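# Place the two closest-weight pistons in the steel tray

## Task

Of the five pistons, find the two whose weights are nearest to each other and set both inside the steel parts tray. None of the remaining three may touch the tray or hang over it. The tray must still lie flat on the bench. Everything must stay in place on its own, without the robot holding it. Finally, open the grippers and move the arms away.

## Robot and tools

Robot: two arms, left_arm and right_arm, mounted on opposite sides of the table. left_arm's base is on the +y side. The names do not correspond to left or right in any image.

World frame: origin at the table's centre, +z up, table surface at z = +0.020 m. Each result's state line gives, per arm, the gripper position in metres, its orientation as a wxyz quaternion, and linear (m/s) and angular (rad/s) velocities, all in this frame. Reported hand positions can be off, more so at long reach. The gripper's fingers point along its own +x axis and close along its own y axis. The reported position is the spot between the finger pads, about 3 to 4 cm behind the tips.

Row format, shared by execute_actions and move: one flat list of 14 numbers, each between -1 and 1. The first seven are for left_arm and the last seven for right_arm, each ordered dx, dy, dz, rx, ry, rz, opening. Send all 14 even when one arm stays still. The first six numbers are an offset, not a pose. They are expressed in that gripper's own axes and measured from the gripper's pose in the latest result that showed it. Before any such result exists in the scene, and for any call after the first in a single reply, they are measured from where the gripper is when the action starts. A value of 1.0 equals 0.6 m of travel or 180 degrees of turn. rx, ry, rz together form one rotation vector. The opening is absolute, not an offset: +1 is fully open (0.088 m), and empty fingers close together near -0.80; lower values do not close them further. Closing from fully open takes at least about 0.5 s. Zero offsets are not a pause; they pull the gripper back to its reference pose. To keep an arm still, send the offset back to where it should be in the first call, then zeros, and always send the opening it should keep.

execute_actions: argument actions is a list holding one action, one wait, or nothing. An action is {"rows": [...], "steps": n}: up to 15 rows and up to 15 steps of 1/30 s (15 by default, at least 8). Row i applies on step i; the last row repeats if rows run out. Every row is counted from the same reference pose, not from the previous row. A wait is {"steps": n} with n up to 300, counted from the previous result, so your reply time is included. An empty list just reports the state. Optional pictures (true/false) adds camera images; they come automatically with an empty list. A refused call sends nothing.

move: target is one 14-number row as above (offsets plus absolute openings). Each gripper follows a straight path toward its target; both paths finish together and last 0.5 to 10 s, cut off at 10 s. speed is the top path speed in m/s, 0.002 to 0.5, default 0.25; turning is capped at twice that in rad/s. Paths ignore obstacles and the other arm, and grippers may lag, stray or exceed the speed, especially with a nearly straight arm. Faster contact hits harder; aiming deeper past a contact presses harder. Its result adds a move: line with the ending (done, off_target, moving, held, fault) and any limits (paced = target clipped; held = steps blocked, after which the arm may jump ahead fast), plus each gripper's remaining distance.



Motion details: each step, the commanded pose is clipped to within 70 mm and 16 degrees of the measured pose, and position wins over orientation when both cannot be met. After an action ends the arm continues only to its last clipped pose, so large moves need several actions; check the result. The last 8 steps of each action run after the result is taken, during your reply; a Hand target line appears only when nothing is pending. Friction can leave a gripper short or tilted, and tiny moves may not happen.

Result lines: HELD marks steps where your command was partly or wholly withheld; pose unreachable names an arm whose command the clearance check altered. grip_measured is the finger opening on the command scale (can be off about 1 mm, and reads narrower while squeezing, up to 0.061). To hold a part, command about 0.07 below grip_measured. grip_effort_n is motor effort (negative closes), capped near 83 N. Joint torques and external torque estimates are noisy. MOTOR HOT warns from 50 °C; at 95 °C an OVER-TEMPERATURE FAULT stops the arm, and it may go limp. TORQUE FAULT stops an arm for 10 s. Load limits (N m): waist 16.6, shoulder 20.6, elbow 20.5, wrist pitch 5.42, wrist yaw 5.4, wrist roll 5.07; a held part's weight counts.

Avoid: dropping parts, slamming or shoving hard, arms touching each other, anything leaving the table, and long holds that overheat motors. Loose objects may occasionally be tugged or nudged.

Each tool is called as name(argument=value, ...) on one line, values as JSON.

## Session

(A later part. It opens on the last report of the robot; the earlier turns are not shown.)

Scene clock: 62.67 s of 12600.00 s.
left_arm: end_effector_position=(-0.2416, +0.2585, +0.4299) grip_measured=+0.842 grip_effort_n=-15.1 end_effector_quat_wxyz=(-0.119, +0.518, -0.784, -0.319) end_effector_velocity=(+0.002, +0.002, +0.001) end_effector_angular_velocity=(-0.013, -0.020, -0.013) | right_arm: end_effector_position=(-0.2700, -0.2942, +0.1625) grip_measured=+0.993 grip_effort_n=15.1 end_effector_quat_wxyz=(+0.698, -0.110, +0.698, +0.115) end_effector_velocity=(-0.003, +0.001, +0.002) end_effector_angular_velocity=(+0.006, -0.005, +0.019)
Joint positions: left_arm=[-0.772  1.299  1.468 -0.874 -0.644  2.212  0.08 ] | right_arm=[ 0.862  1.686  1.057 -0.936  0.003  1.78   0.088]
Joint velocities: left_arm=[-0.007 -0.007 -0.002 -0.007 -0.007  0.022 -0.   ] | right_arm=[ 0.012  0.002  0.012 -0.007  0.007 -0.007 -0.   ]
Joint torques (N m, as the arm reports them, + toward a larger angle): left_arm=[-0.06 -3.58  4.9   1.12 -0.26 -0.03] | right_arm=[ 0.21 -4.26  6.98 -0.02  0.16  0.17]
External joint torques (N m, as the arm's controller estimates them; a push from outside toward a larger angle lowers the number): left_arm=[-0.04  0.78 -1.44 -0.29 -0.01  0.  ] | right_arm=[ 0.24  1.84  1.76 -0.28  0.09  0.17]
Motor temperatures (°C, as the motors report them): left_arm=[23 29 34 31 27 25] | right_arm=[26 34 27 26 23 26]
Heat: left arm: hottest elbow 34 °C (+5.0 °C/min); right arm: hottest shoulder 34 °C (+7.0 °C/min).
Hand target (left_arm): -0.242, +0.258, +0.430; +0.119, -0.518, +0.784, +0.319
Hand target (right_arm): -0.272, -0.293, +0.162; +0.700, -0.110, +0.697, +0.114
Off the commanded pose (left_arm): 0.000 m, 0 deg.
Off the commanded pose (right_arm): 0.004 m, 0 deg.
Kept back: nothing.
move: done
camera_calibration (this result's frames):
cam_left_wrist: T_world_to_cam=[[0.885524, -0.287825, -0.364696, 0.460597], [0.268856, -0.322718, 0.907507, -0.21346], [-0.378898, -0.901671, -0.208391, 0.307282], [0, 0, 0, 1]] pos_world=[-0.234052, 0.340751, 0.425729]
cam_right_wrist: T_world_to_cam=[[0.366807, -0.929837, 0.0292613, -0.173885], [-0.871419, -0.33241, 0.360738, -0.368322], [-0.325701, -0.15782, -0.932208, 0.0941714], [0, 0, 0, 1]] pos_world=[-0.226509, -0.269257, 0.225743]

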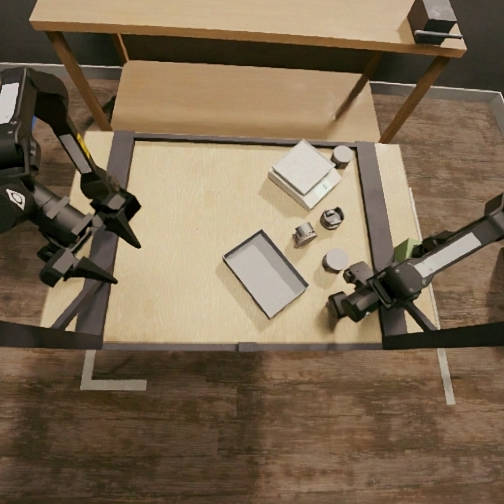

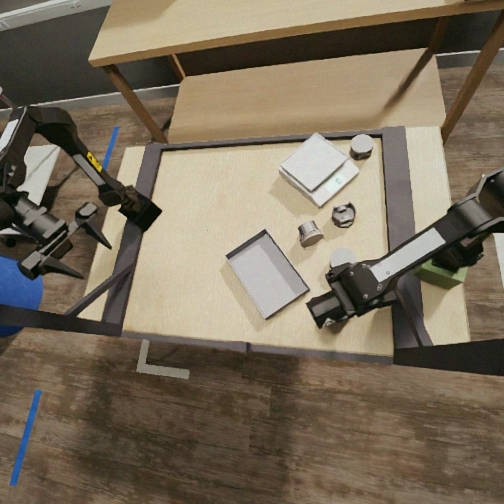

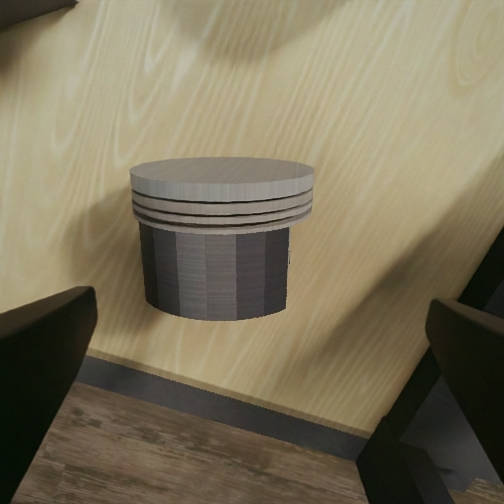

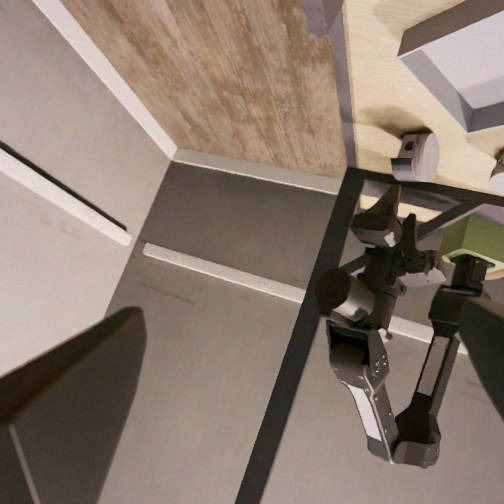

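move(target=[0,0,0,0,0,0,0.84,0.06,0.022,-0.02,0,0,0,1])

move(target=[0,0,0,0,0,0,0.84,0.118,-0.003,0,0,0,0,1], speed=0.1)

move(target=[0,0,0,0,0,0,0.84,0,0,0,0,0,0,0])

Scene clock: 63.83 s of 12600.00 s.
left_arm: end_effector_position=(-0.2416, +0.2585, +0.4299) grip_measured=+0.842 grip_effort_n=-15.1 end_effector_quat_wxyz=(-0.119, +0.518, -0.784, -0.319) end_effector_velocity=(+0.003, -0.001, -0.001) end_effector_angular_velocity=(+0.000, -0.003, +0.012) | right_arm: end_effector_position=(-0.2857, -0.2828, +0.1310) grip_measured=+0.993 grip_effort_n=14.7 end_effector_quat_wxyz=(+0.697, -0.107, +0.699, +0.119) end_effector_velocity=(+0.000, -0.008, -0.004) end_effector_angular_velocity=(-0.042, -0.001, +0.039)
Joint positions: left_arm=[-0.772  1.299  1.468 -0.874 -0.644  2.212  0.08 ] | right_arm=[ 0.888  1.794  1.048 -0.807  0.004  1.805  0.088]
Joint velocities: left_arm=[ 0.002 -0.002 -0.002 -0.007 -0.007 -0.007 -0.   ] | right_arm=[ 0.002  0.012 -0.002 -0.022 -0.022 -0.037 -0.   ]
Joint torques (N m, as the arm reports them, + toward a larger angle): left_arm=[-0.04 -3.59  4.88  1.12 -0.26 -0.05] | right_arm=[ 0.27 -4.64  4.61  0.38  0.08  0.17]
External joint torques (N m, as the arm's controller estimates them; a push from outside toward a larger angle lowers the number): left_arm=[-0.06  0.7  -1.43 -0.29 -0.02 -0.02] | right_arm=[ 0.26  1.95 -0.31  0.11  0.02  0.17]
Motor temperatures (°C, as the motors report them): left_arm=[23 29 34 31 27 25] | right_arm=[26 34 27 26 23 26]
Heat: left arm: hottest elbow 34 °C (+5.0 °C/min); right arm: hottest shoulder 34 °C (+7.0 °C/min).
Hand target (left_arm): -0.242, +0.258, +0.430; +0.119, -0.518, +0.784, +0.319
Hand target (right_arm): -0.285, -0.285, +0.127; +0.699, -0.110, +0.698, +0.115
Off the commanded pose (left_arm): 0.000 m, 0 deg.
Off the commanded pose (right_arm): 0.005 m, 1 deg.
Kept back: nothing.
move: done
camera_calibration (this result's frames):
cam_left_wrist: T_world_to_cam=[[0.885524, -0.287825, -0.364696, 0.460597], [0.268856, -0.322718, 0.907507, -0.21346], [-0.378898, -0.901671, -0.208391, 0.307282], [0, 0, 0, 1]] pos_world=[-0.234052, 0.340751, 0.425729]
cam_right_wrist: T_world_to_cam=[[0.36801, -0.929657, 0.0174974, -0.154662], [-0.868841, -0.337111, 0.36259, -0.367696], [-0.331185, -0.148639, -0.931785, 0.062493], [0, 0, 0, 1]] pos_world=[-0.241856, -0.258448, 0.194259]

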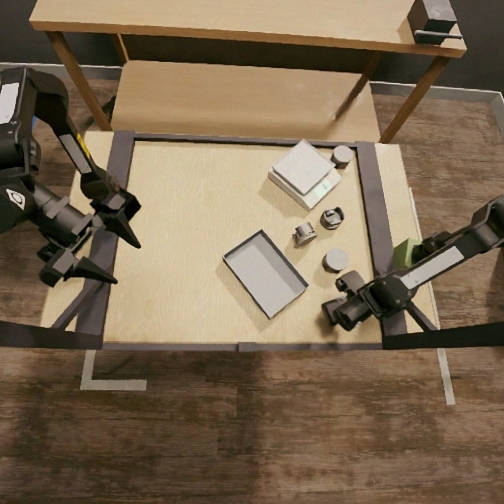

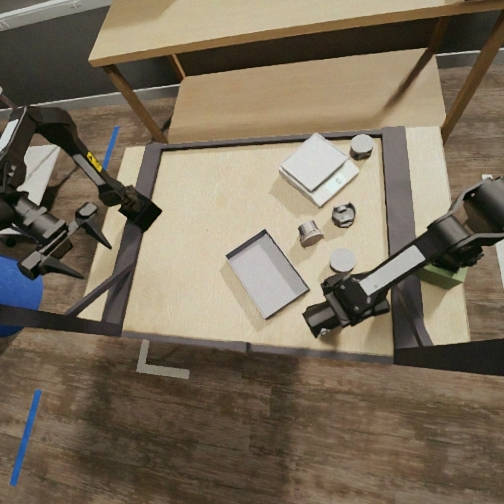

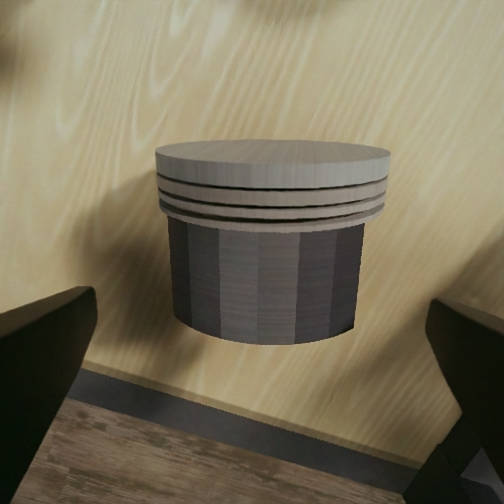

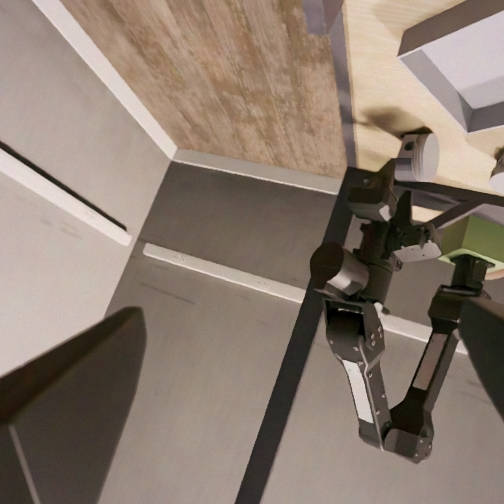

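Scene clock: 64.97 s of 12600.00 s.
left_arm: end_effector_position=(-0.2416, +0.2585, +0.4299) grip_measured=+0.842 grip_effort_n=-14.7 end_effector_quat_wxyz=(-0.119, +0.518, -0.784, -0.319) end_effector_velocity=(+0.000, -0.000, +0.001) end_effector_angular_velocity=(-0.003, +0.011, +0.007) | right_arm: end_effector_position=(-0.2874, -0.2802, +0.0649) grip_measured=+0.993 grip_effort_n=14.7 end_effector_quat_wxyz=(+0.695, -0.102, +0.701, +0.124) end_effector_velocity=(-0.002, -0.002, -0.003) end_effector_angular_velocity=(-0.014, +0.017, +0.006)
Joint positions: left_arm=[-0.772  1.299  1.468 -0.874 -0.644  2.212  0.08 ] | right_arm=[ 0.888  1.953  0.942 -0.528  0.004  1.805  0.088]
Joint velocities: left_arm=[-0.002 -0.002 -0.002  0.007 -0.007 -0.007 -0.   ] | right_arm=[-0.002  0.007 -0.002  0.007 -0.022 -0.007 -0.   ]
Joint torques (N m, as the arm reports them, + toward a larger angle): left_arm=[-0.07 -3.61  4.89  1.12 -0.26 -0.04] | right_arm=[-0.03 -4.85  3.54  0.38  0.07  0.  ]
External joint torques (N m, as the arm's controller estimates them; a push from outside toward a larger angle lowers the number): left_arm=[-0.04  0.69 -1.47 -0.32 -0.02 -0.01] | right_arm=[-0.01  2.15 -0.66  0.05  0.01  0.  ]
Motor temperatures (°C, as the motors report them): left_arm=[23 29 34 31 27 25] | right_arm=[26 34 27 26 23 26]
Heat: left arm: hottest elbow 34 °C (+5.0 °C/min); right arm: hottest shoulder 34 °C (+6.0 °C/min).
Hand target (left_arm): -0.242, +0.258, +0.430; +0.119, -0.518, +0.784, +0.319
Hand target (right_arm): -0.286, -0.283, +0.061; +0.697, -0.107, +0.699, +0.119
Off the commanded pose (left_arm): 0.000 m, 0 deg.
Off the commanded pose (right_arm): 0.006 m, 1 deg.
Kept back: nothing.
move: done
camera_calibration (this result's frames):
cam_left_wrist: T_world_to_cam=[[0.885524, -0.287825, -0.364696, 0.460597], [0.268856, -0.322718, 0.907507, -0.21346], [-0.378898, -0.901671, -0.208391, 0.307282], [0, 0, 0, 1]] pos_world=[-0.234052, 0.340751, 0.425729]
cam_right_wrist: T_world_to_cam=[[0.368086, -0.92978, 0.00473288, -0.14963], [-0.866356, -0.341121, 0.36478, -0.344791], [-0.33755, -0.138371, -0.931082, 0.00169906], [0, 0, 0, 1]] pos_world=[-0.243061, -0.256503, 0.128063]

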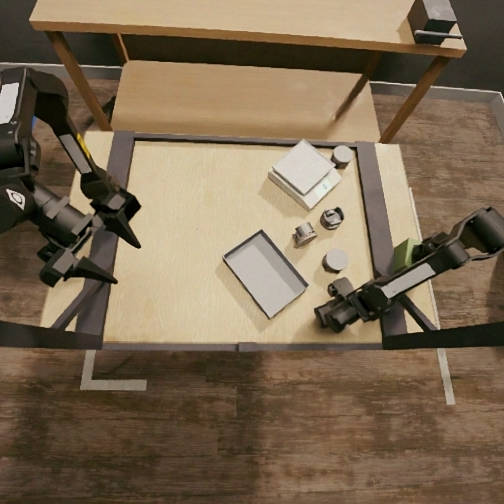

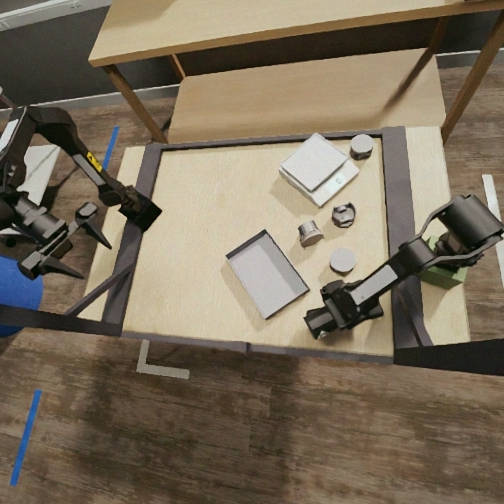

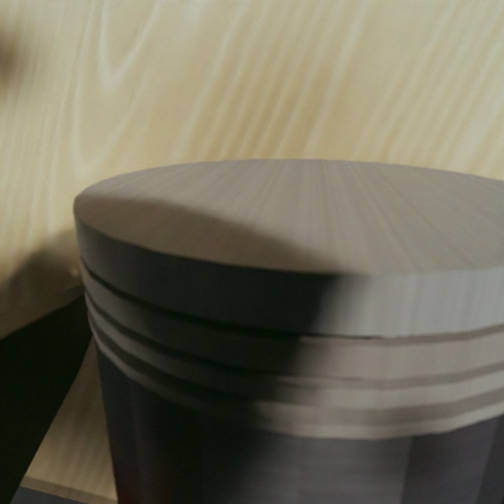

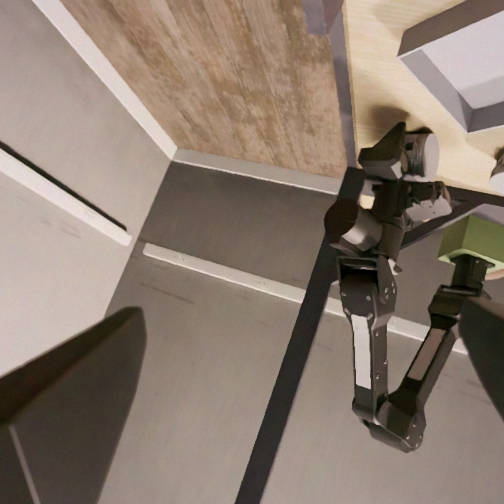

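Scene clock: 65.50 s of 12600.00 s.
left_arm: end_effector_position=(-0.2416, +0.2585, +0.4299) grip_measured=+0.842 grip_effort_n=-15.1 end_effector_quat_wxyz=(-0.119, +0.518, -0.784, -0.319) end_effector_velocity=(+0.002, -0.001, +0.001) end_effector_angular_velocity=(-0.003, +0.011, +0.012) | right_arm: end_effector_position=(-0.2875, -0.2803, +0.0649) grip_measured=+0.276 grip_effort_n=-83.5 end_effector_quat_wxyz=(+0.695, -0.103, +0.701, +0.123) end_effector_velocity=(+0.005, -0.007, -0.000) end_effector_angular_velocity=(-0.027, -0.026, +0.024)
Joint positions: left_arm=[-0.772  1.299  1.468 -0.874 -0.644  2.212  0.08 ] | right_arm=[ 0.888  1.953  0.942 -0.528  0.003  1.805  0.053]
Joint velocities: left_arm=[ 0.002 -0.007 -0.007  0.007 -0.007 -0.007  0.   ] | right_arm=[ 0.002 -0.002 -0.002 -0.037  0.007 -0.022  0.   ]
Joint torques (N m, as the arm reports them, + toward a larger angle): left_arm=[-0.06 -3.62  4.88  1.12 -0.26 -0.05] | right_arm=[ 0.01 -5.8   4.52  0.21  0.11  0.02]
External joint torques (N m, as the arm's controller estimates them; a push from outside toward a larger angle lowers the number): left_arm=[-0.08  0.62 -1.39 -0.3  -0.02 -0.02] | right_arm=[-0.03  1.17  0.36 -0.1   0.05  0.02]
Motor temperatures (°C, as the motors report them): left_arm=[23 29 34 32 27 25] | right_arm=[26 34 27 26 23 26]
Heat: left arm: hottest elbow 34 °C (+5.0 °C/min); right arm: hottest shoulder 34 °C (+6.1 °C/min).
Hand target (left_arm): -0.242, +0.258, +0.430; +0.119, -0.518, +0.784, +0.319
Hand target (right_arm): -0.287, -0.280, +0.065; +0.695, -0.102, +0.701, +0.124
Off the commanded pose (left_arm): 0.000 m, 0 deg.
Off the commanded pose (right_arm): 0.000 m, 0 deg.
Kept back: nothing.
move: done
camera_calibration (this result's frames):
cam_left_wrist: T_world_to_cam=[[0.885524, -0.287825, -0.364696, 0.460597], [0.268856, -0.322718, 0.907507, -0.21346], [-0.378898, -0.901671, -0.208391, 0.307282], [0, 0, 0, 1]] pos_world=[-0.234052, 0.340751, 0.425729]
cam_right_wrist: T_world_to_cam=[[0.368111, -0.929769, 0.00486785, -0.149649], [-0.866111, -0.340994, 0.365478, -0.344835], [-0.33815, -0.138753, -0.930807, 0.00135999], [0, 0, 0, 1]] pos_world=[-0.243118, -0.256537, 0.128024]

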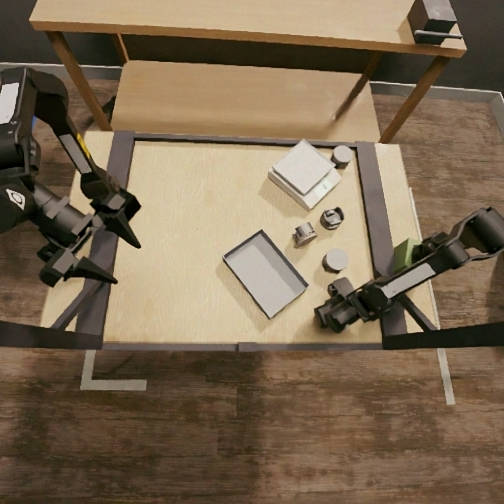

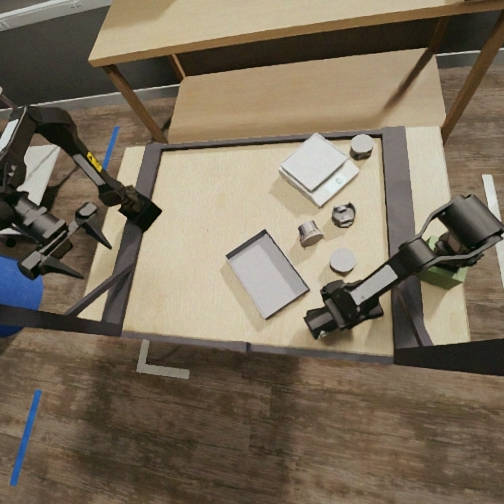

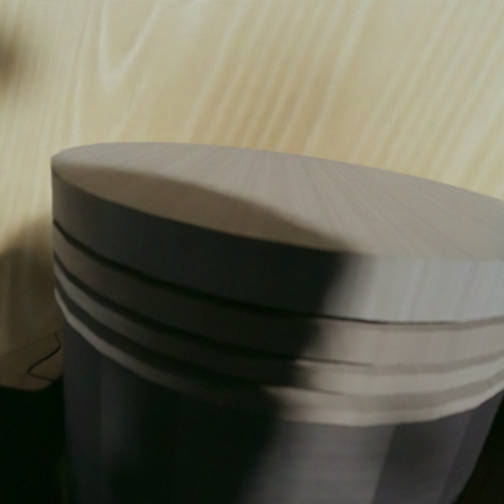

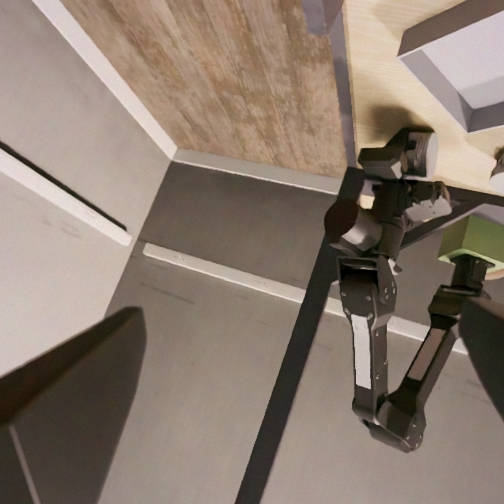

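execute_actions(actions=[])

move(target=[0,0,0,0,0,0,0.84,-0.19,0,0,0,0,0,0])

move(target=[0,0,0,0,0,0,0.84,0,-0.128,0.82,0,0,0,0])

Scene clock: 66.50 s of 12600.00 s.
left_arm: end_effector_position=(-0.2416, +0.2585, +0.4299) grip_measured=+0.842 grip_effort_n=-14.7 end_effector_quat_wxyz=(-0.119, +0.518, -0.784, -0.319) end_effector_velocity=(+0.002, +0.000, -0.001) end_effector_angular_velocity=(+0.007, +0.008, +0.015) | right_arm: end_effector_position=(-0.2875, -0.2803, +0.0649) grip_measured=+0.276 grip_effort_n=-83.5 end_effector_quat_wxyz=(+0.695, -0.103, +0.701, +0.123) end_effector_velocity=(+0.000, -0.005, +0.001) end_effector_angular_velocity=(-0.026, +0.009, +0.006)
Joint positions: left_arm=[-0.772  1.299  1.468 -0.874 -0.644  2.212  0.08 ] | right_arm=[ 0.888  1.953  0.942 -0.528  0.003  1.805  0.053]
Joint velocities: left_arm=[-0.002 -0.002 -0.002 -0.007 -0.007 -0.022  0.   ] | right_arm=[-0.002 -0.007 -0.002 -0.022 -0.022 -0.007 -0.   ]
Joint torques (N m, as the arm reports them, + toward a larger angle): left_arm=[-0.05 -3.57  4.9   1.12 -0.26 -0.04] | right_arm=[-0.01 -5.87  4.49  0.2   0.1   0.01]
External joint torques (N m, as the arm's controller estimates them; a push from outside toward a larger angle lowers the number): left_arm=[-0.03  0.65 -1.35 -0.29 -0.02 -0.01] | right_arm=[ 0.01  1.11  0.38 -0.09  0.04  0.01]
Motor temperatures (°C, as the motors report them): left_arm=[23 29 34 32 27 25] | right_arm=[26 34 27 26 23 26]
Heat: left arm: hottest elbow 34 °C (+4.0 °C/min); right arm: hottest shoulder 34 °C (+6.1 °C/min).
Hand target (left_arm): -0.242, +0.258, +0.430; +0.119, -0.518, +0.784, +0.319
Hand target (right_arm): -0.287, -0.280, +0.065; +0.695, -0.102, +0.701, +0.124
Off the commanded pose (left_arm): 0.000 m, 0 deg.
Off the commanded pose (right_arm): 0.000 m, 0 deg.
Kept back: nothing.
Steps of this call (steps 1 to 30: nothing new was sent). Readings (end_effector_position):
1: left_arm (-0.2416, +0.2585, +0.4299) | right_arm (-0.2875, -0.2803, +0.0649)
2: left_arm (-0.2416, +0.2585, +0.4299) | right_arm (-0.2875, -0.2803, +0.0649)
4: left_arm (-0.2416, +0.2585, +0.4299) | right_arm (-0.2875, -0.2803, +0.0649)
8: left_arm (-0.2416, +0.2585, +0.4299) | right_arm (-0.2875, -0.2803, +0.0649)
30: the state above
camera_calibration (this result's frames):
cam_left_wrist: T_world_to_cam=[[0.885524, -0.287825, -0.364696, 0.460597], [0.268856, -0.322718, 0.907507, -0.21346], [-0.378898, -0.901671, -0.208391, 0.307282], [0, 0, 0, 1]] pos_world=[-0.234052, 0.340751, 0.425729]
cam_right_wrist: T_world_to_cam=[[0.368111, -0.929769, 0.00486785, -0.149649], [-0.866111, -0.340994, 0.365478, -0.344835], [-0.33815, -0.138753, -0.930807, 0.00135999], [0, 0, 0, 1]] pos_world=[-0.243118, -0.256537, 0.128024]

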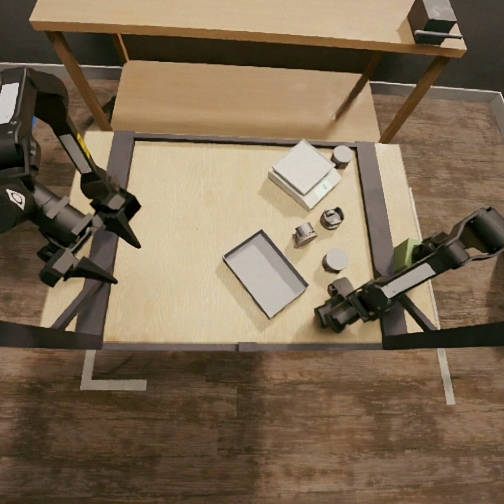

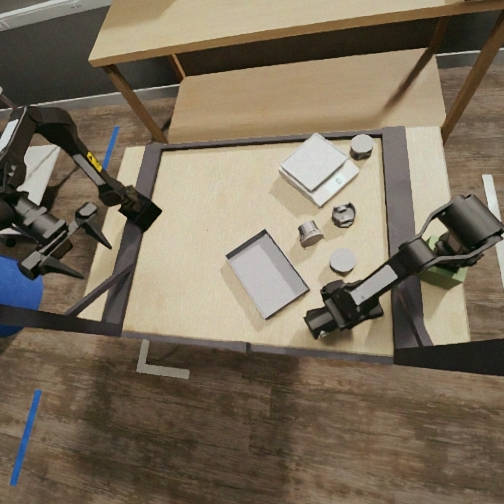

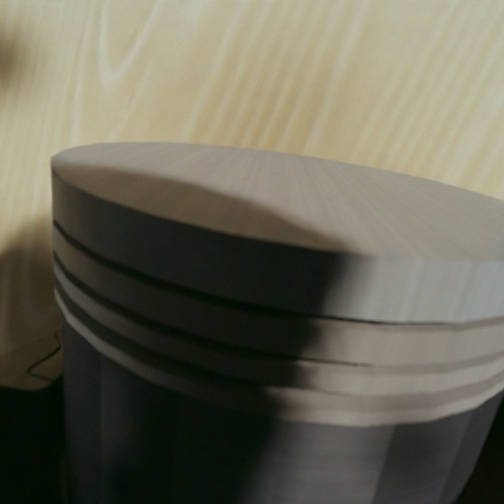

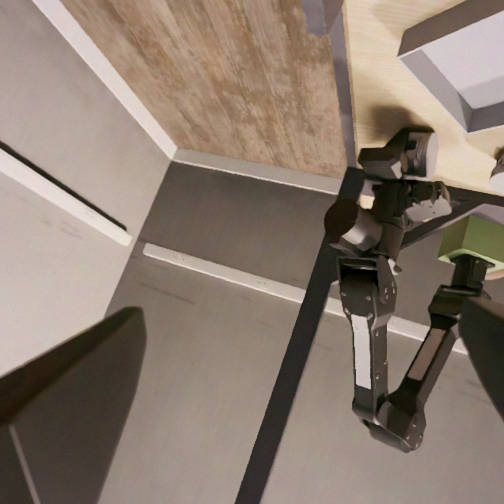

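Scene clock: 67.50 s of 12600.00 s.
left_arm: end_effector_position=(-0.2416, +0.2585, +0.4299) grip_measured=+0.842 grip_effort_n=-15.1 end_effector_quat_wxyz=(-0.119, +0.518, -0.784, -0.319) end_effector_velocity=(-0.001, +0.003, -0.002) end_effector_angular_velocity=(+0.003, -0.011, -0.017) | right_arm: end_effector_position=(-0.2834, -0.2869, +0.1714) grip_measured=+0.276 grip_effort_n=-83.5 end_effector_quat_wxyz=(+0.698, -0.110, +0.698, +0.117) end_effector_velocity=(-0.001, -0.002, +0.002) end_effector_angular_velocity=(-0.014, -0.000, -0.005)
Joint positions: left_arm=[-0.772  1.299  1.468 -0.874 -0.644  2.212  0.08 ] | right_arm=[ 0.888  1.719  1.133 -0.976  0.003  1.805  0.053]
Joint velocities: left_arm=[-0.007 -0.002 -0.002 -0.007  0.007  0.007 -0.   ] | right_arm=[ 0.002  0.002  0.012 -0.022 -0.007  0.007 -0.   ]
Joint torques (N m, as the arm reports them, + toward a larger angle): left_arm=[-0.07 -3.61  4.92  1.12 -0.26 -0.04] | right_arm=[ 0.25 -6.56  7.67 -0.02  0.07  0.12]
External joint torques (N m, as the arm's controller estimates them; a push from outside toward a larger angle lowers the number): left_arm=[-0.04  0.66 -1.39 -0.3  -0.02 -0.01] | right_arm=[ 0.18 -0.19  2.38 -0.31  0.02  0.12]
Motor temperatures (°C, as the motors report them): left_arm=[23 29 34 32 27 25] | right_arm=[26 34 27 26 23 26]
Heat: left arm: hottest elbow 34 °C (+4.0 °C/min); right arm: hottest shoulder 34 °C (+6.1 °C/min).
Hand target (left_arm): -0.242, +0.258, +0.430; +0.119, -0.518, +0.784, +0.319
Hand target (right_arm): -0.286, -0.284, +0.178; +0.695, -0.103, +0.701, +0.124
Off the commanded pose (left_arm): 0.000 m, 0 deg.
Off the commanded pose (right_arm): 0.009 m, 1 deg.
Kept back: nothing.
move: off_target (right_arm)
camera_calibration (this result's frames):
cam_left_wrist: T_world_to_cam=[[0.885524, -0.287825, -0.364696, 0.460597], [0.268856, -0.322718, 0.907507, -0.21346], [-0.378898, -0.901671, -0.208391, 0.307282], [0, 0, 0, 1]] pos_world=[-0.234052, 0.340751, 0.425729]
cam_right_wrist: T_world_to_cam=[[0.367938, -0.92949, 0.0258903, -0.161385], [-0.870204, -0.334391, 0.361839, -0.38113], [-0.327668, -0.155664, -0.931881, 0.0993197], [0, 0, 0, 1]] pos_world=[-0.239738, -0.261992, 0.23464]

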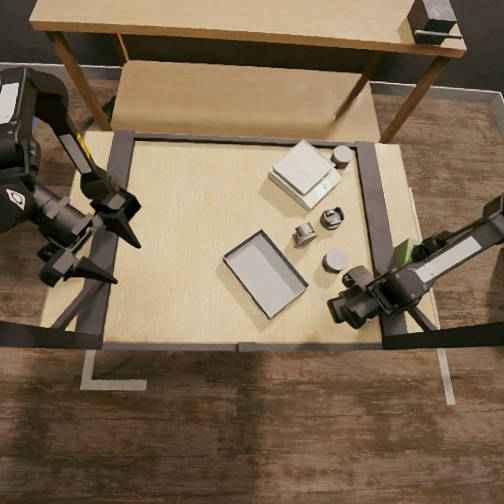

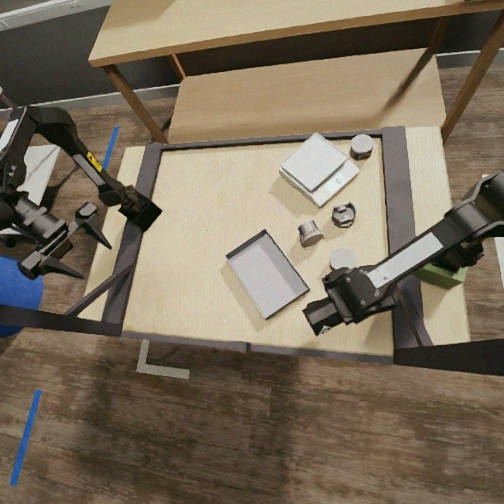

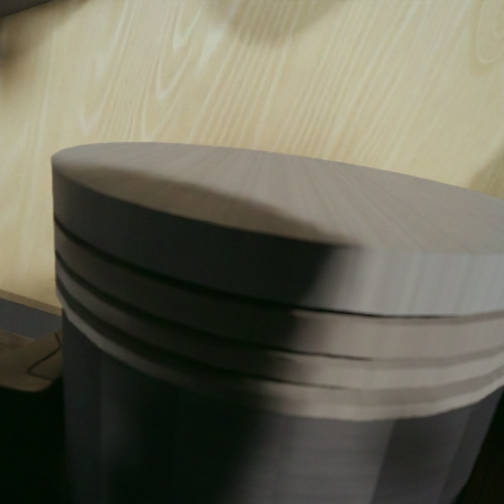

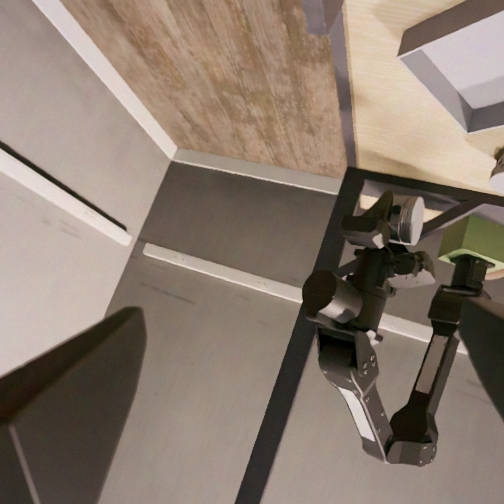

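Scene clock: 70.10 s of 12600.00 s.
left_arm: end_effector_position=(-0.2416, +0.2585, +0.4299) grip_measured=+0.842 grip_effort_n=-14.7 end_effector_quat_wxyz=(-0.119, +0.518, -0.784, -0.319) end_effector_velocity=(-0.001, +0.001, +0.000) end_effector_angular_velocity=(+0.012, +0.024, +0.003) | right_arm: end_effector_position=(+0.2031, -0.2026, +0.1714) grip_measured=+0.276 grip_effort_n=-83.5 end_effector_quat_wxyz=(+0.695, -0.106, +0.702, +0.116) end_effector_velocity=(-0.001, -0.002, +0.002) end_effector_angular_velocity=(-0.014, +0.024, +0.020)
Joint positions: left_arm=[-0.772  1.299  1.468 -0.874 -0.644  2.212  0.08 ] | right_arm=[-0.445  2.43   2.202 -1.343 -0.018  0.476  0.053]
Joint velocities: left_arm=[-0.002 -0.002 -0.002  0.007  0.007 -0.022 -0.   ] | right_arm=[-0.002  0.022  0.046 -0.051 -0.007 -0.022 -0.   ]
Joint torques (N m, as the arm reports them, + toward a larger angle): left_arm=[-0.06 -3.58  4.92  1.12 -0.26 -0.04] | right_arm=[ 0.12 -8.95  8.22  0.01 -0.04 -0.13]
External joint torques (N m, as the arm's controller estimates them; a push from outside toward a larger angle lowers the number): left_arm=[-0.03  0.74 -1.41 -0.3  -0.02 -0.01] | right_arm=[ 0.11  2.28  2.63 -0.28 -0.05 -0.13]
Motor temperatures (°C, as the motors report them): left_arm=[23 29 34 32 27 25] | right_arm=[26 34 28 26 23 26]
Heat: left arm: hottest elbow 34 °C (+4.1 °C/min); right arm: hottest shoulder 34 °C (+4.1 °C/min).
Hand target (left_arm): -0.242, +0.258, +0.430; +0.119, -0.518, +0.784, +0.319
Hand target (right_arm): +0.204, -0.200, +0.172; +0.695, -0.107, +0.701, +0.119
Off the commanded pose (left_arm): 0.000 m, 0 deg.
Off the commanded pose (right_arm): 0.005 m, 1 deg.
Kept back: nothing.
move: done
camera_calibration (this result's frames):
cam_left_wrist: T_world_to_cam=[[0.885524, -0.287825, -0.364696, 0.460597], [0.268856, -0.322718, 0.907507, -0.21346], [-0.378898, -0.901671, -0.208391, 0.307282], [0, 0, 0, 1]] pos_world=[-0.234052, 0.340751, 0.425729]
cam_right_wrist: T_world_to_cam=[[0.363264, -0.931494, 0.0189391, -0.260339], [-0.868106, -0.331024, 0.369885, 0.0692285], [-0.338276, -0.150807, -0.928884, 0.274433], [0, 0, 0, 1]] pos_world=[0.247504, -0.178202, 0.23424]

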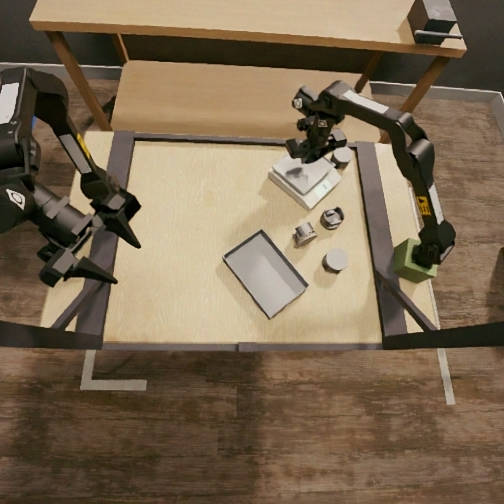

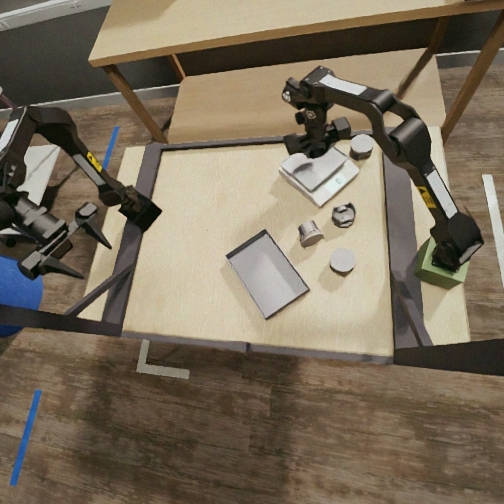

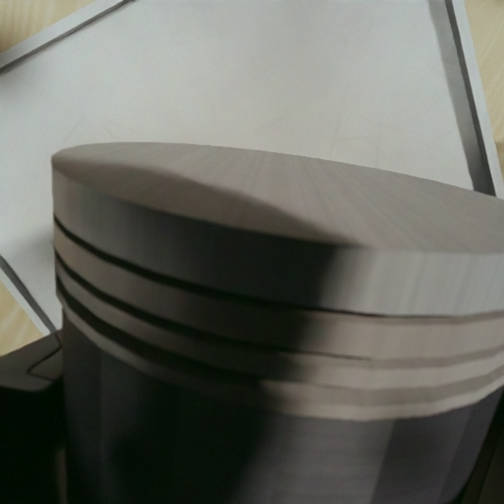

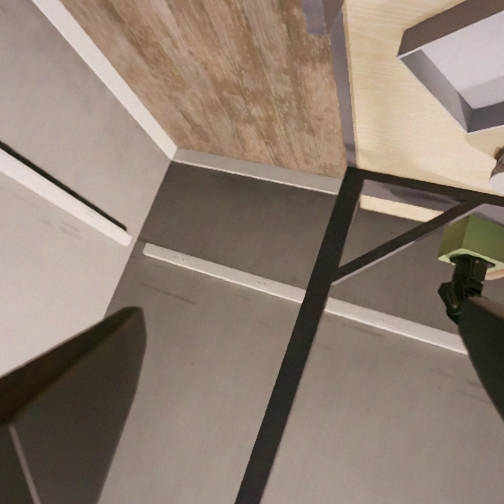

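move(target=[0,0,0,0,0,0,0.84,0.062,0.015,-0.01,0,0,0,0], speed=0.06)

move(target=[0,0,0,0,0,0,0.84,0,0,0,0,0,0,0.7])

wait(seconds=0.5)

zoom_image(camera="cam_head_right", region=[270,120,390,210])

Scene clock: 71.33 s of 12600.00 s.
left_arm: end_effector_position=(-0.2416, +0.2585, +0.4299) grip_measured=+0.842 grip_effort_n=-15.1 end_effector_quat_wxyz=(-0.119, +0.518, -0.784, -0.319) end_effector_velocity=(+0.002, +0.000, -0.001) end_effector_angular_velocity=(+0.000, -0.003, +0.007) | right_arm: end_effector_position=(+0.1958, -0.1956, +0.1378) grip_measured=+0.276 grip_effort_n=-83.5 end_effector_quat_wxyz=(+0.696, -0.105, +0.700, +0.118) end_effector_velocity=(-0.004, -0.001, +0.002) end_effector_angular_velocity=(+0.010, +0.021, -0.010)
Joint positions: left_arm=[-0.772  1.299  1.468 -0.874 -0.644  2.212  0.08 ] | right_arm=[-0.424  2.432  2.073 -1.205 -0.018  0.496  0.053]
Joint velocities: left_arm=[-0.002 -0.002 -0.002 -0.007 -0.007 -0.007 -0.   ] | right_arm=[-0.002 -0.007 -0.007 -0.007 -0.022  0.007 -0.   ]
Joint torques (N m, as the arm reports them, + toward a larger angle): left_arm=[-0.07 -3.6   4.9   1.12 -0.25 -0.04] | right_arm=[ 0.19 -9.28  5.32  0.42  0.02  0.19]
External joint torques (N m, as the arm's controller estimates them; a push from outside toward a larger angle lowers the number): left_arm=[-0.05  0.66 -1.4  -0.3  -0.01 -0.01] | right_arm=[ 0.11  2.1  -0.32  0.11  0.02  0.19]
Motor temperatures (°C, as the motors report them): left_arm=[23 29 34 32 27 25] | right_arm=[26 34 28 26 23 26]
Heat: left arm: hottest elbow 34 °C (+4.0 °C/min); right arm: hottest shoulder 34 °C (+4.0 °C/min).
Hand target (left_arm): -0.242, +0.258, +0.430; +0.119, -0.518, +0.784, +0.319
Hand target (right_arm): +0.194, -0.196, +0.134; +0.695, -0.106, +0.702, +0.116
Off the commanded pose (left_arm): 0.000 m, 0 deg.
Off the commanded pose (right_arm): 0.004 m, 0 deg.
Kept back: nothing.
move: done
camera_calibration (this result's frames):
cam_left_wrist: T_world_to_cam=[[0.885524, -0.287825, -0.364696, 0.460597], [0.268856, -0.322718, 0.907507, -0.21346], [-0.378898, -0.901671, -0.208391, 0.307282], [0, 0, 0, 1]] pos_world=[-0.234052, 0.340751, 0.425729]
cam_right_wrist: T_world_to_cam=[[0.364618, -0.931011, 0.0164854, -0.250383], [-0.869046, -0.333886, 0.365074, 0.0779634], [-0.334384, -0.147439, -0.930833, 0.241928], [0, 0, 0, 1]] pos_world=[0.239945, -0.171408, 0.20086]

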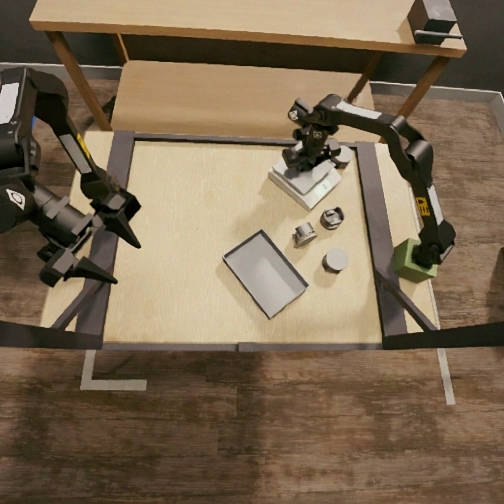

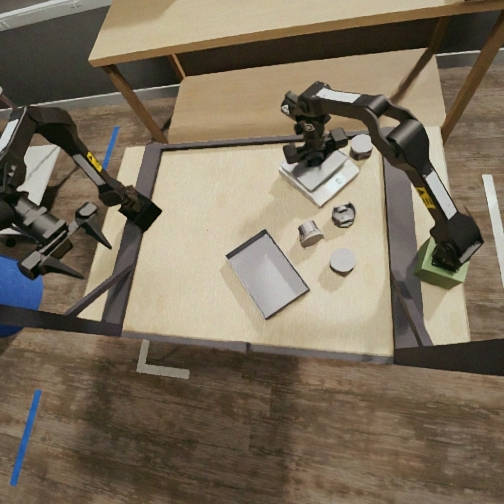

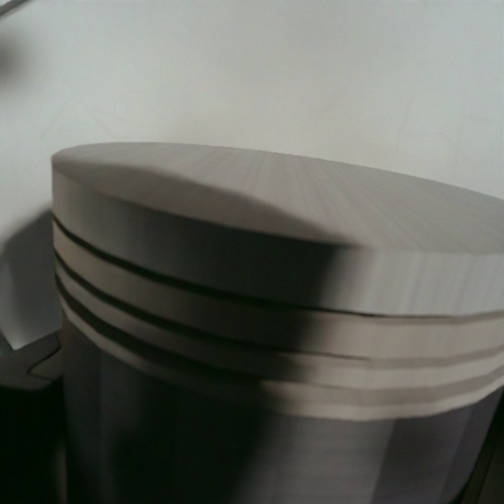

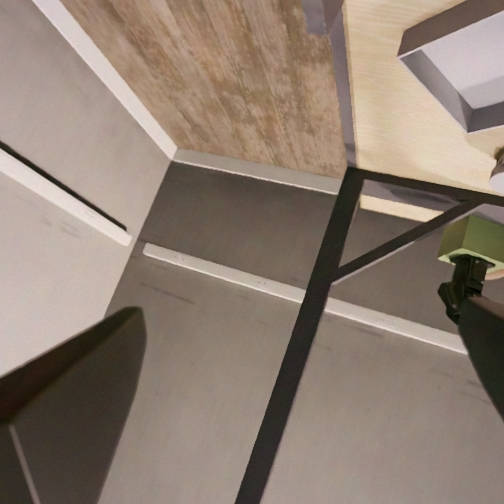

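Scene clock: 72.00 s of 12600.00 s.
left_arm: end_effector_position=(-0.2416, +0.2585, +0.4299) grip_measured=+0.842 grip_effort_n=-14.7 end_effector_quat_wxyz=(-0.119, +0.518, -0.784, -0.319) end_effector_velocity=(+0.004, -0.002, +0.000) end_effector_angular_velocity=(-0.009, -0.005, +0.023) | right_arm: end_effector_position=(+0.1958, -0.1956, +0.1378) grip_measured=+0.695 grip_effort_n=14.7 end_effector_quat_wxyz=(+0.696, -0.105, +0.700, +0.118) end_effector_velocity=(-0.002, -0.005, +0.000) end_effector_angular_velocity=(-0.011, +0.020, +0.000)
Joint positions: left_arm=[-0.772  1.299  1.468 -0.874 -0.644  2.212  0.08 ] | right_arm=[-0.424  2.432  2.073 -1.205 -0.018  0.496  0.073]
Joint velocities: left_arm=[ 0.002 -0.002 -0.002 -0.007 -0.022 -0.007 -0.   ] | right_arm=[-0.007 -0.002 -0.002 -0.022 -0.007 -0.007  0.001]
Joint torques (N m, as the arm reports them, + toward a larger angle): left_arm=[-0.07 -3.57  4.9   1.11 -0.27 -0.05] | right_arm=[ 0.02 -9.65  6.21  0.19  0.02  0.02]
External joint torques (N m, as the arm's controller estimates them; a push from outside toward a larger angle lowers the number): left_arm=[-0.11  0.69 -1.38 -0.3  -0.02 -0.02] | right_arm=[ 0.12  1.7   0.57 -0.13  0.01  0.02]
Motor temperatures (°C, as the motors report them): left_arm=[23 29 34 32 27 25] | right_arm=[26 34 28 26 23 26]
Heat: left arm: hottest elbow 34 °C (+4.0 °C/min); right arm: hottest shoulder 34 °C (+4.0 °C/min).
Hand target (left_arm): -0.242, +0.258, +0.430; +0.119, -0.518, +0.784, +0.319
Hand target (right_arm): +0.196, -0.196, +0.138; +0.696, -0.105, +0.700, +0.118
Off the commanded pose (left_arm): 0.000 m, 0 deg.
Off the commanded pose (right_arm): 0.000 m, 0 deg.
Kept back: nothing.
move: done
camera_calibration (this result's frames):
cam_left_wrist: T_world_to_cam=[[0.885524, -0.287825, -0.364696, 0.460597], [0.268856, -0.322718, 0.907507, -0.21346], [-0.378898, -0.901671, -0.208391, 0.307282], [0, 0, 0, 1]] pos_world=[-0.234052, 0.340751, 0.425729]
cam_right_wrist: T_world_to_cam=[[0.364618, -0.931011, 0.0164854, -0.250383], [-0.869046, -0.333886, 0.365074, 0.0779634], [-0.334384, -0.147439, -0.930833, 0.241928], [0, 0, 0, 1]] pos_world=[0.239945, -0.171408, 0.20086]

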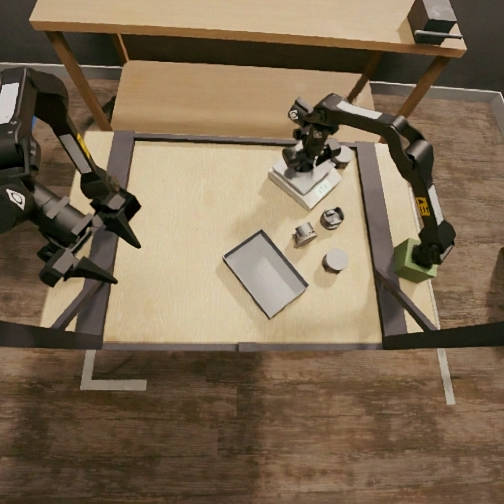

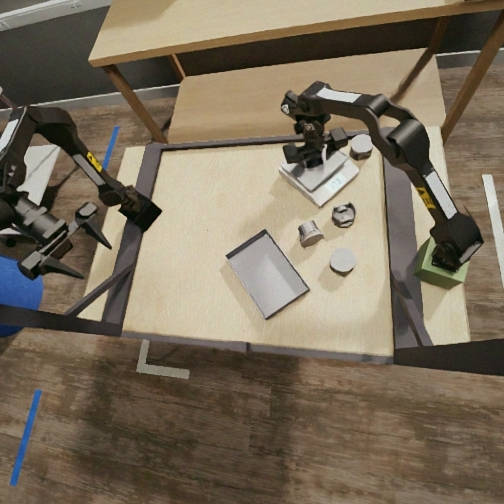

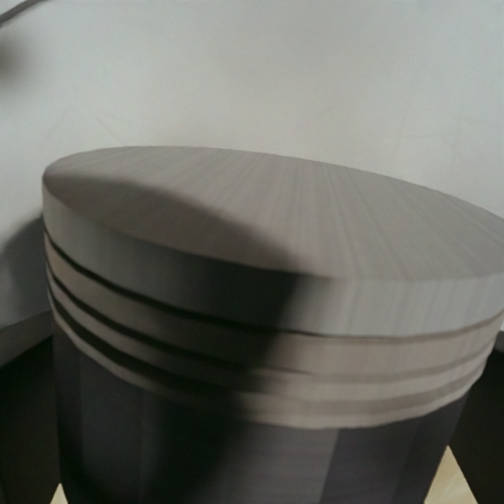

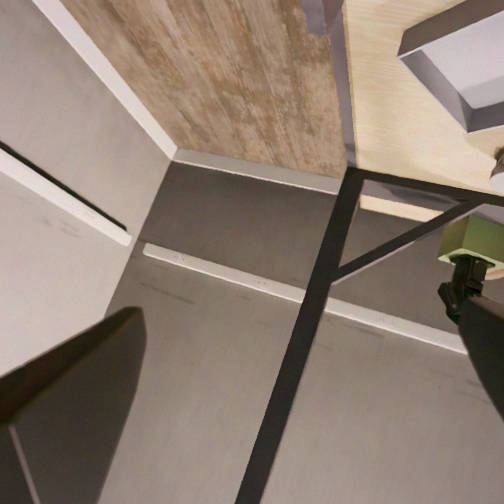

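Scene clock: 72.50 s of 12600.00 s.
left_arm: end_effector_position=(-0.2416, +0.2585, +0.4299) grip_measured=+0.842 grip_effort_n=-15.1 end_effector_quat_wxyz=(-0.119, +0.518, -0.784, -0.319) end_effector_velocity=(+0.003, -0.001, -0.001) end_effector_angular_velocity=(+0.000, -0.003, +0.012) | right_arm: end_effector_position=(+0.1958, -0.1956, +0.1378) grip_measured=+0.697 grip_effort_n=14.7 end_effector_quat_wxyz=(+0.696, -0.105, +0.700, +0.118) end_effector_velocity=(-0.003, -0.006, -0.003) end_effector_angular_velocity=(-0.028, +0.017, -0.010)
Joint positions: left_arm=[-0.772  1.299  1.468 -0.874 -0.644  2.212  0.08 ] | right_arm=[-0.424  2.432  2.073 -1.205 -0.018  0.496  0.073]
Joint velocities: left_arm=[ 0.002 -0.002 -0.002 -0.007 -0.007 -0.007 -0.   ] | right_arm=[-0.002  0.002 -0.007 -0.022  0.007  0.007 -0.   ]
Joint torques (N m, as the arm reports them, + toward a larger angle): left_arm=[-0.02 -3.57  4.91  1.12 -0.26 -0.03] | right_arm=[ 0.   -9.63  6.26  0.19  0.02  0.01]
External joint torques (N m, as the arm's controller estimates them; a push from outside toward a larger angle lowers the number): left_arm=[-0.03  0.69 -1.38 -0.3  -0.02  0.  ] | right_arm=[ 0.02  1.56  0.71 -0.12  0.    0.01]
Motor temperatures (°C, as the motors report them): left_arm=[23 29 34 32 27 25] | right_arm=[26 34 28 26 23 26]
Heat: left arm: hottest elbow 34 °C (+4.0 °C/min); right arm: hottest shoulder 34 °C (+3.0 °C/min).
Hand target (left_arm): -0.242, +0.258, +0.430; +0.119, -0.518, +0.784, +0.319
Hand target (right_arm): +0.196, -0.196, +0.138; +0.696, -0.105, +0.700, +0.118
Off the commanded pose (left_arm): 0.000 m, 0 deg.
Off the commanded pose (right_arm): 0.000 m, 0 deg.
Kept back: nothing.
Steps of this call (steps 1 to 15: nothing new was sent). Readings (end_effector_position):
1: left_arm (-0.2416, +0.2585, +0.4299) | right_arm (+0.1958, -0.1956, +0.1378)
2: left_arm (-0.2416, +0.2585, +0.4299) | right_arm (+0.1958, -0.1956, +0.1378)
4: left_arm (-0.2416, +0.2585, +0.4299) | right_arm (+0.1958, -0.1956, +0.1378)
8: left_arm (-0.2416, +0.2585, +0.4299) | right_arm (+0.1958, -0.1956, +0.1378)
15: the state above
camera_calibration (this result's frames):
cam_left_wrist: T_world_to_cam=[[0.885524, -0.287825, -0.364696, 0.460597], [0.268856, -0.322718, 0.907507, -0.21346], [-0.378898, -0.901671, -0.208391, 0.307282], [0, 0, 0, 1]] pos_world=[-0.234052, 0.340751, 0.425729]
cam_right_wrist: T_world_to_cam=[[0.364618, -0.931011, 0.0164854, -0.250383], [-0.869046, -0.333886, 0.365074, 0.0779634], [-0.334384, -0.147439, -0.930833, 0.241928], [0, 0, 0, 1]] pos_world=[0.239945, -0.171408, 0.20086]

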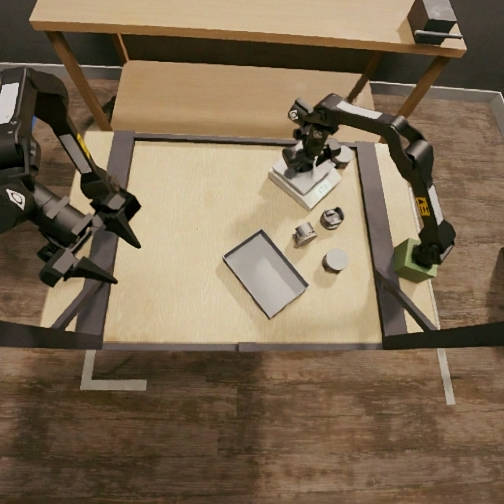

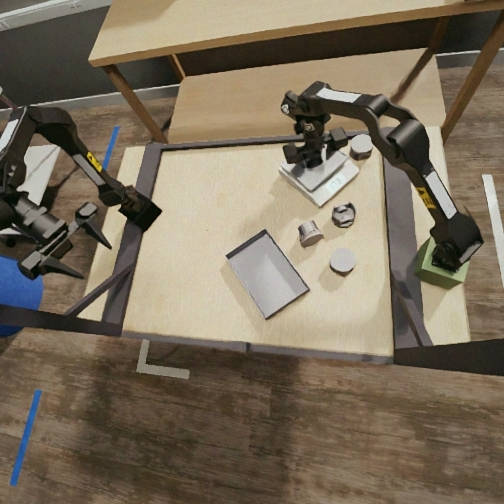

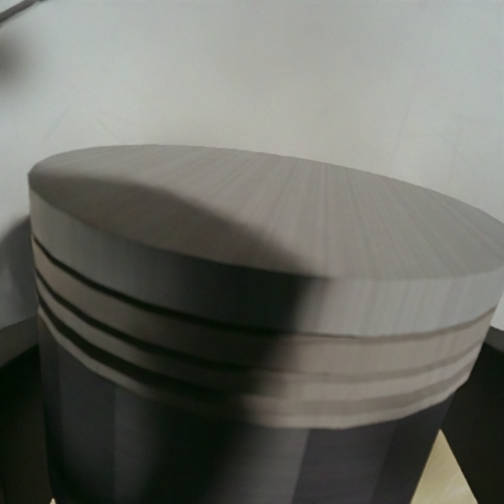

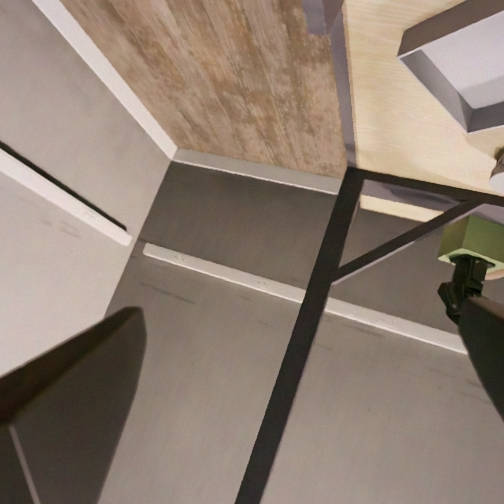

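Region (270, 120, 390, 210) of cam_head_right's 504x504 image, scaled by 4.200, with more detail than that image has; it fills the top 378 rows of this view, and the rest is white.

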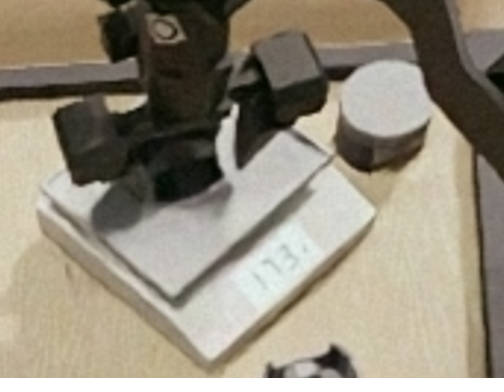

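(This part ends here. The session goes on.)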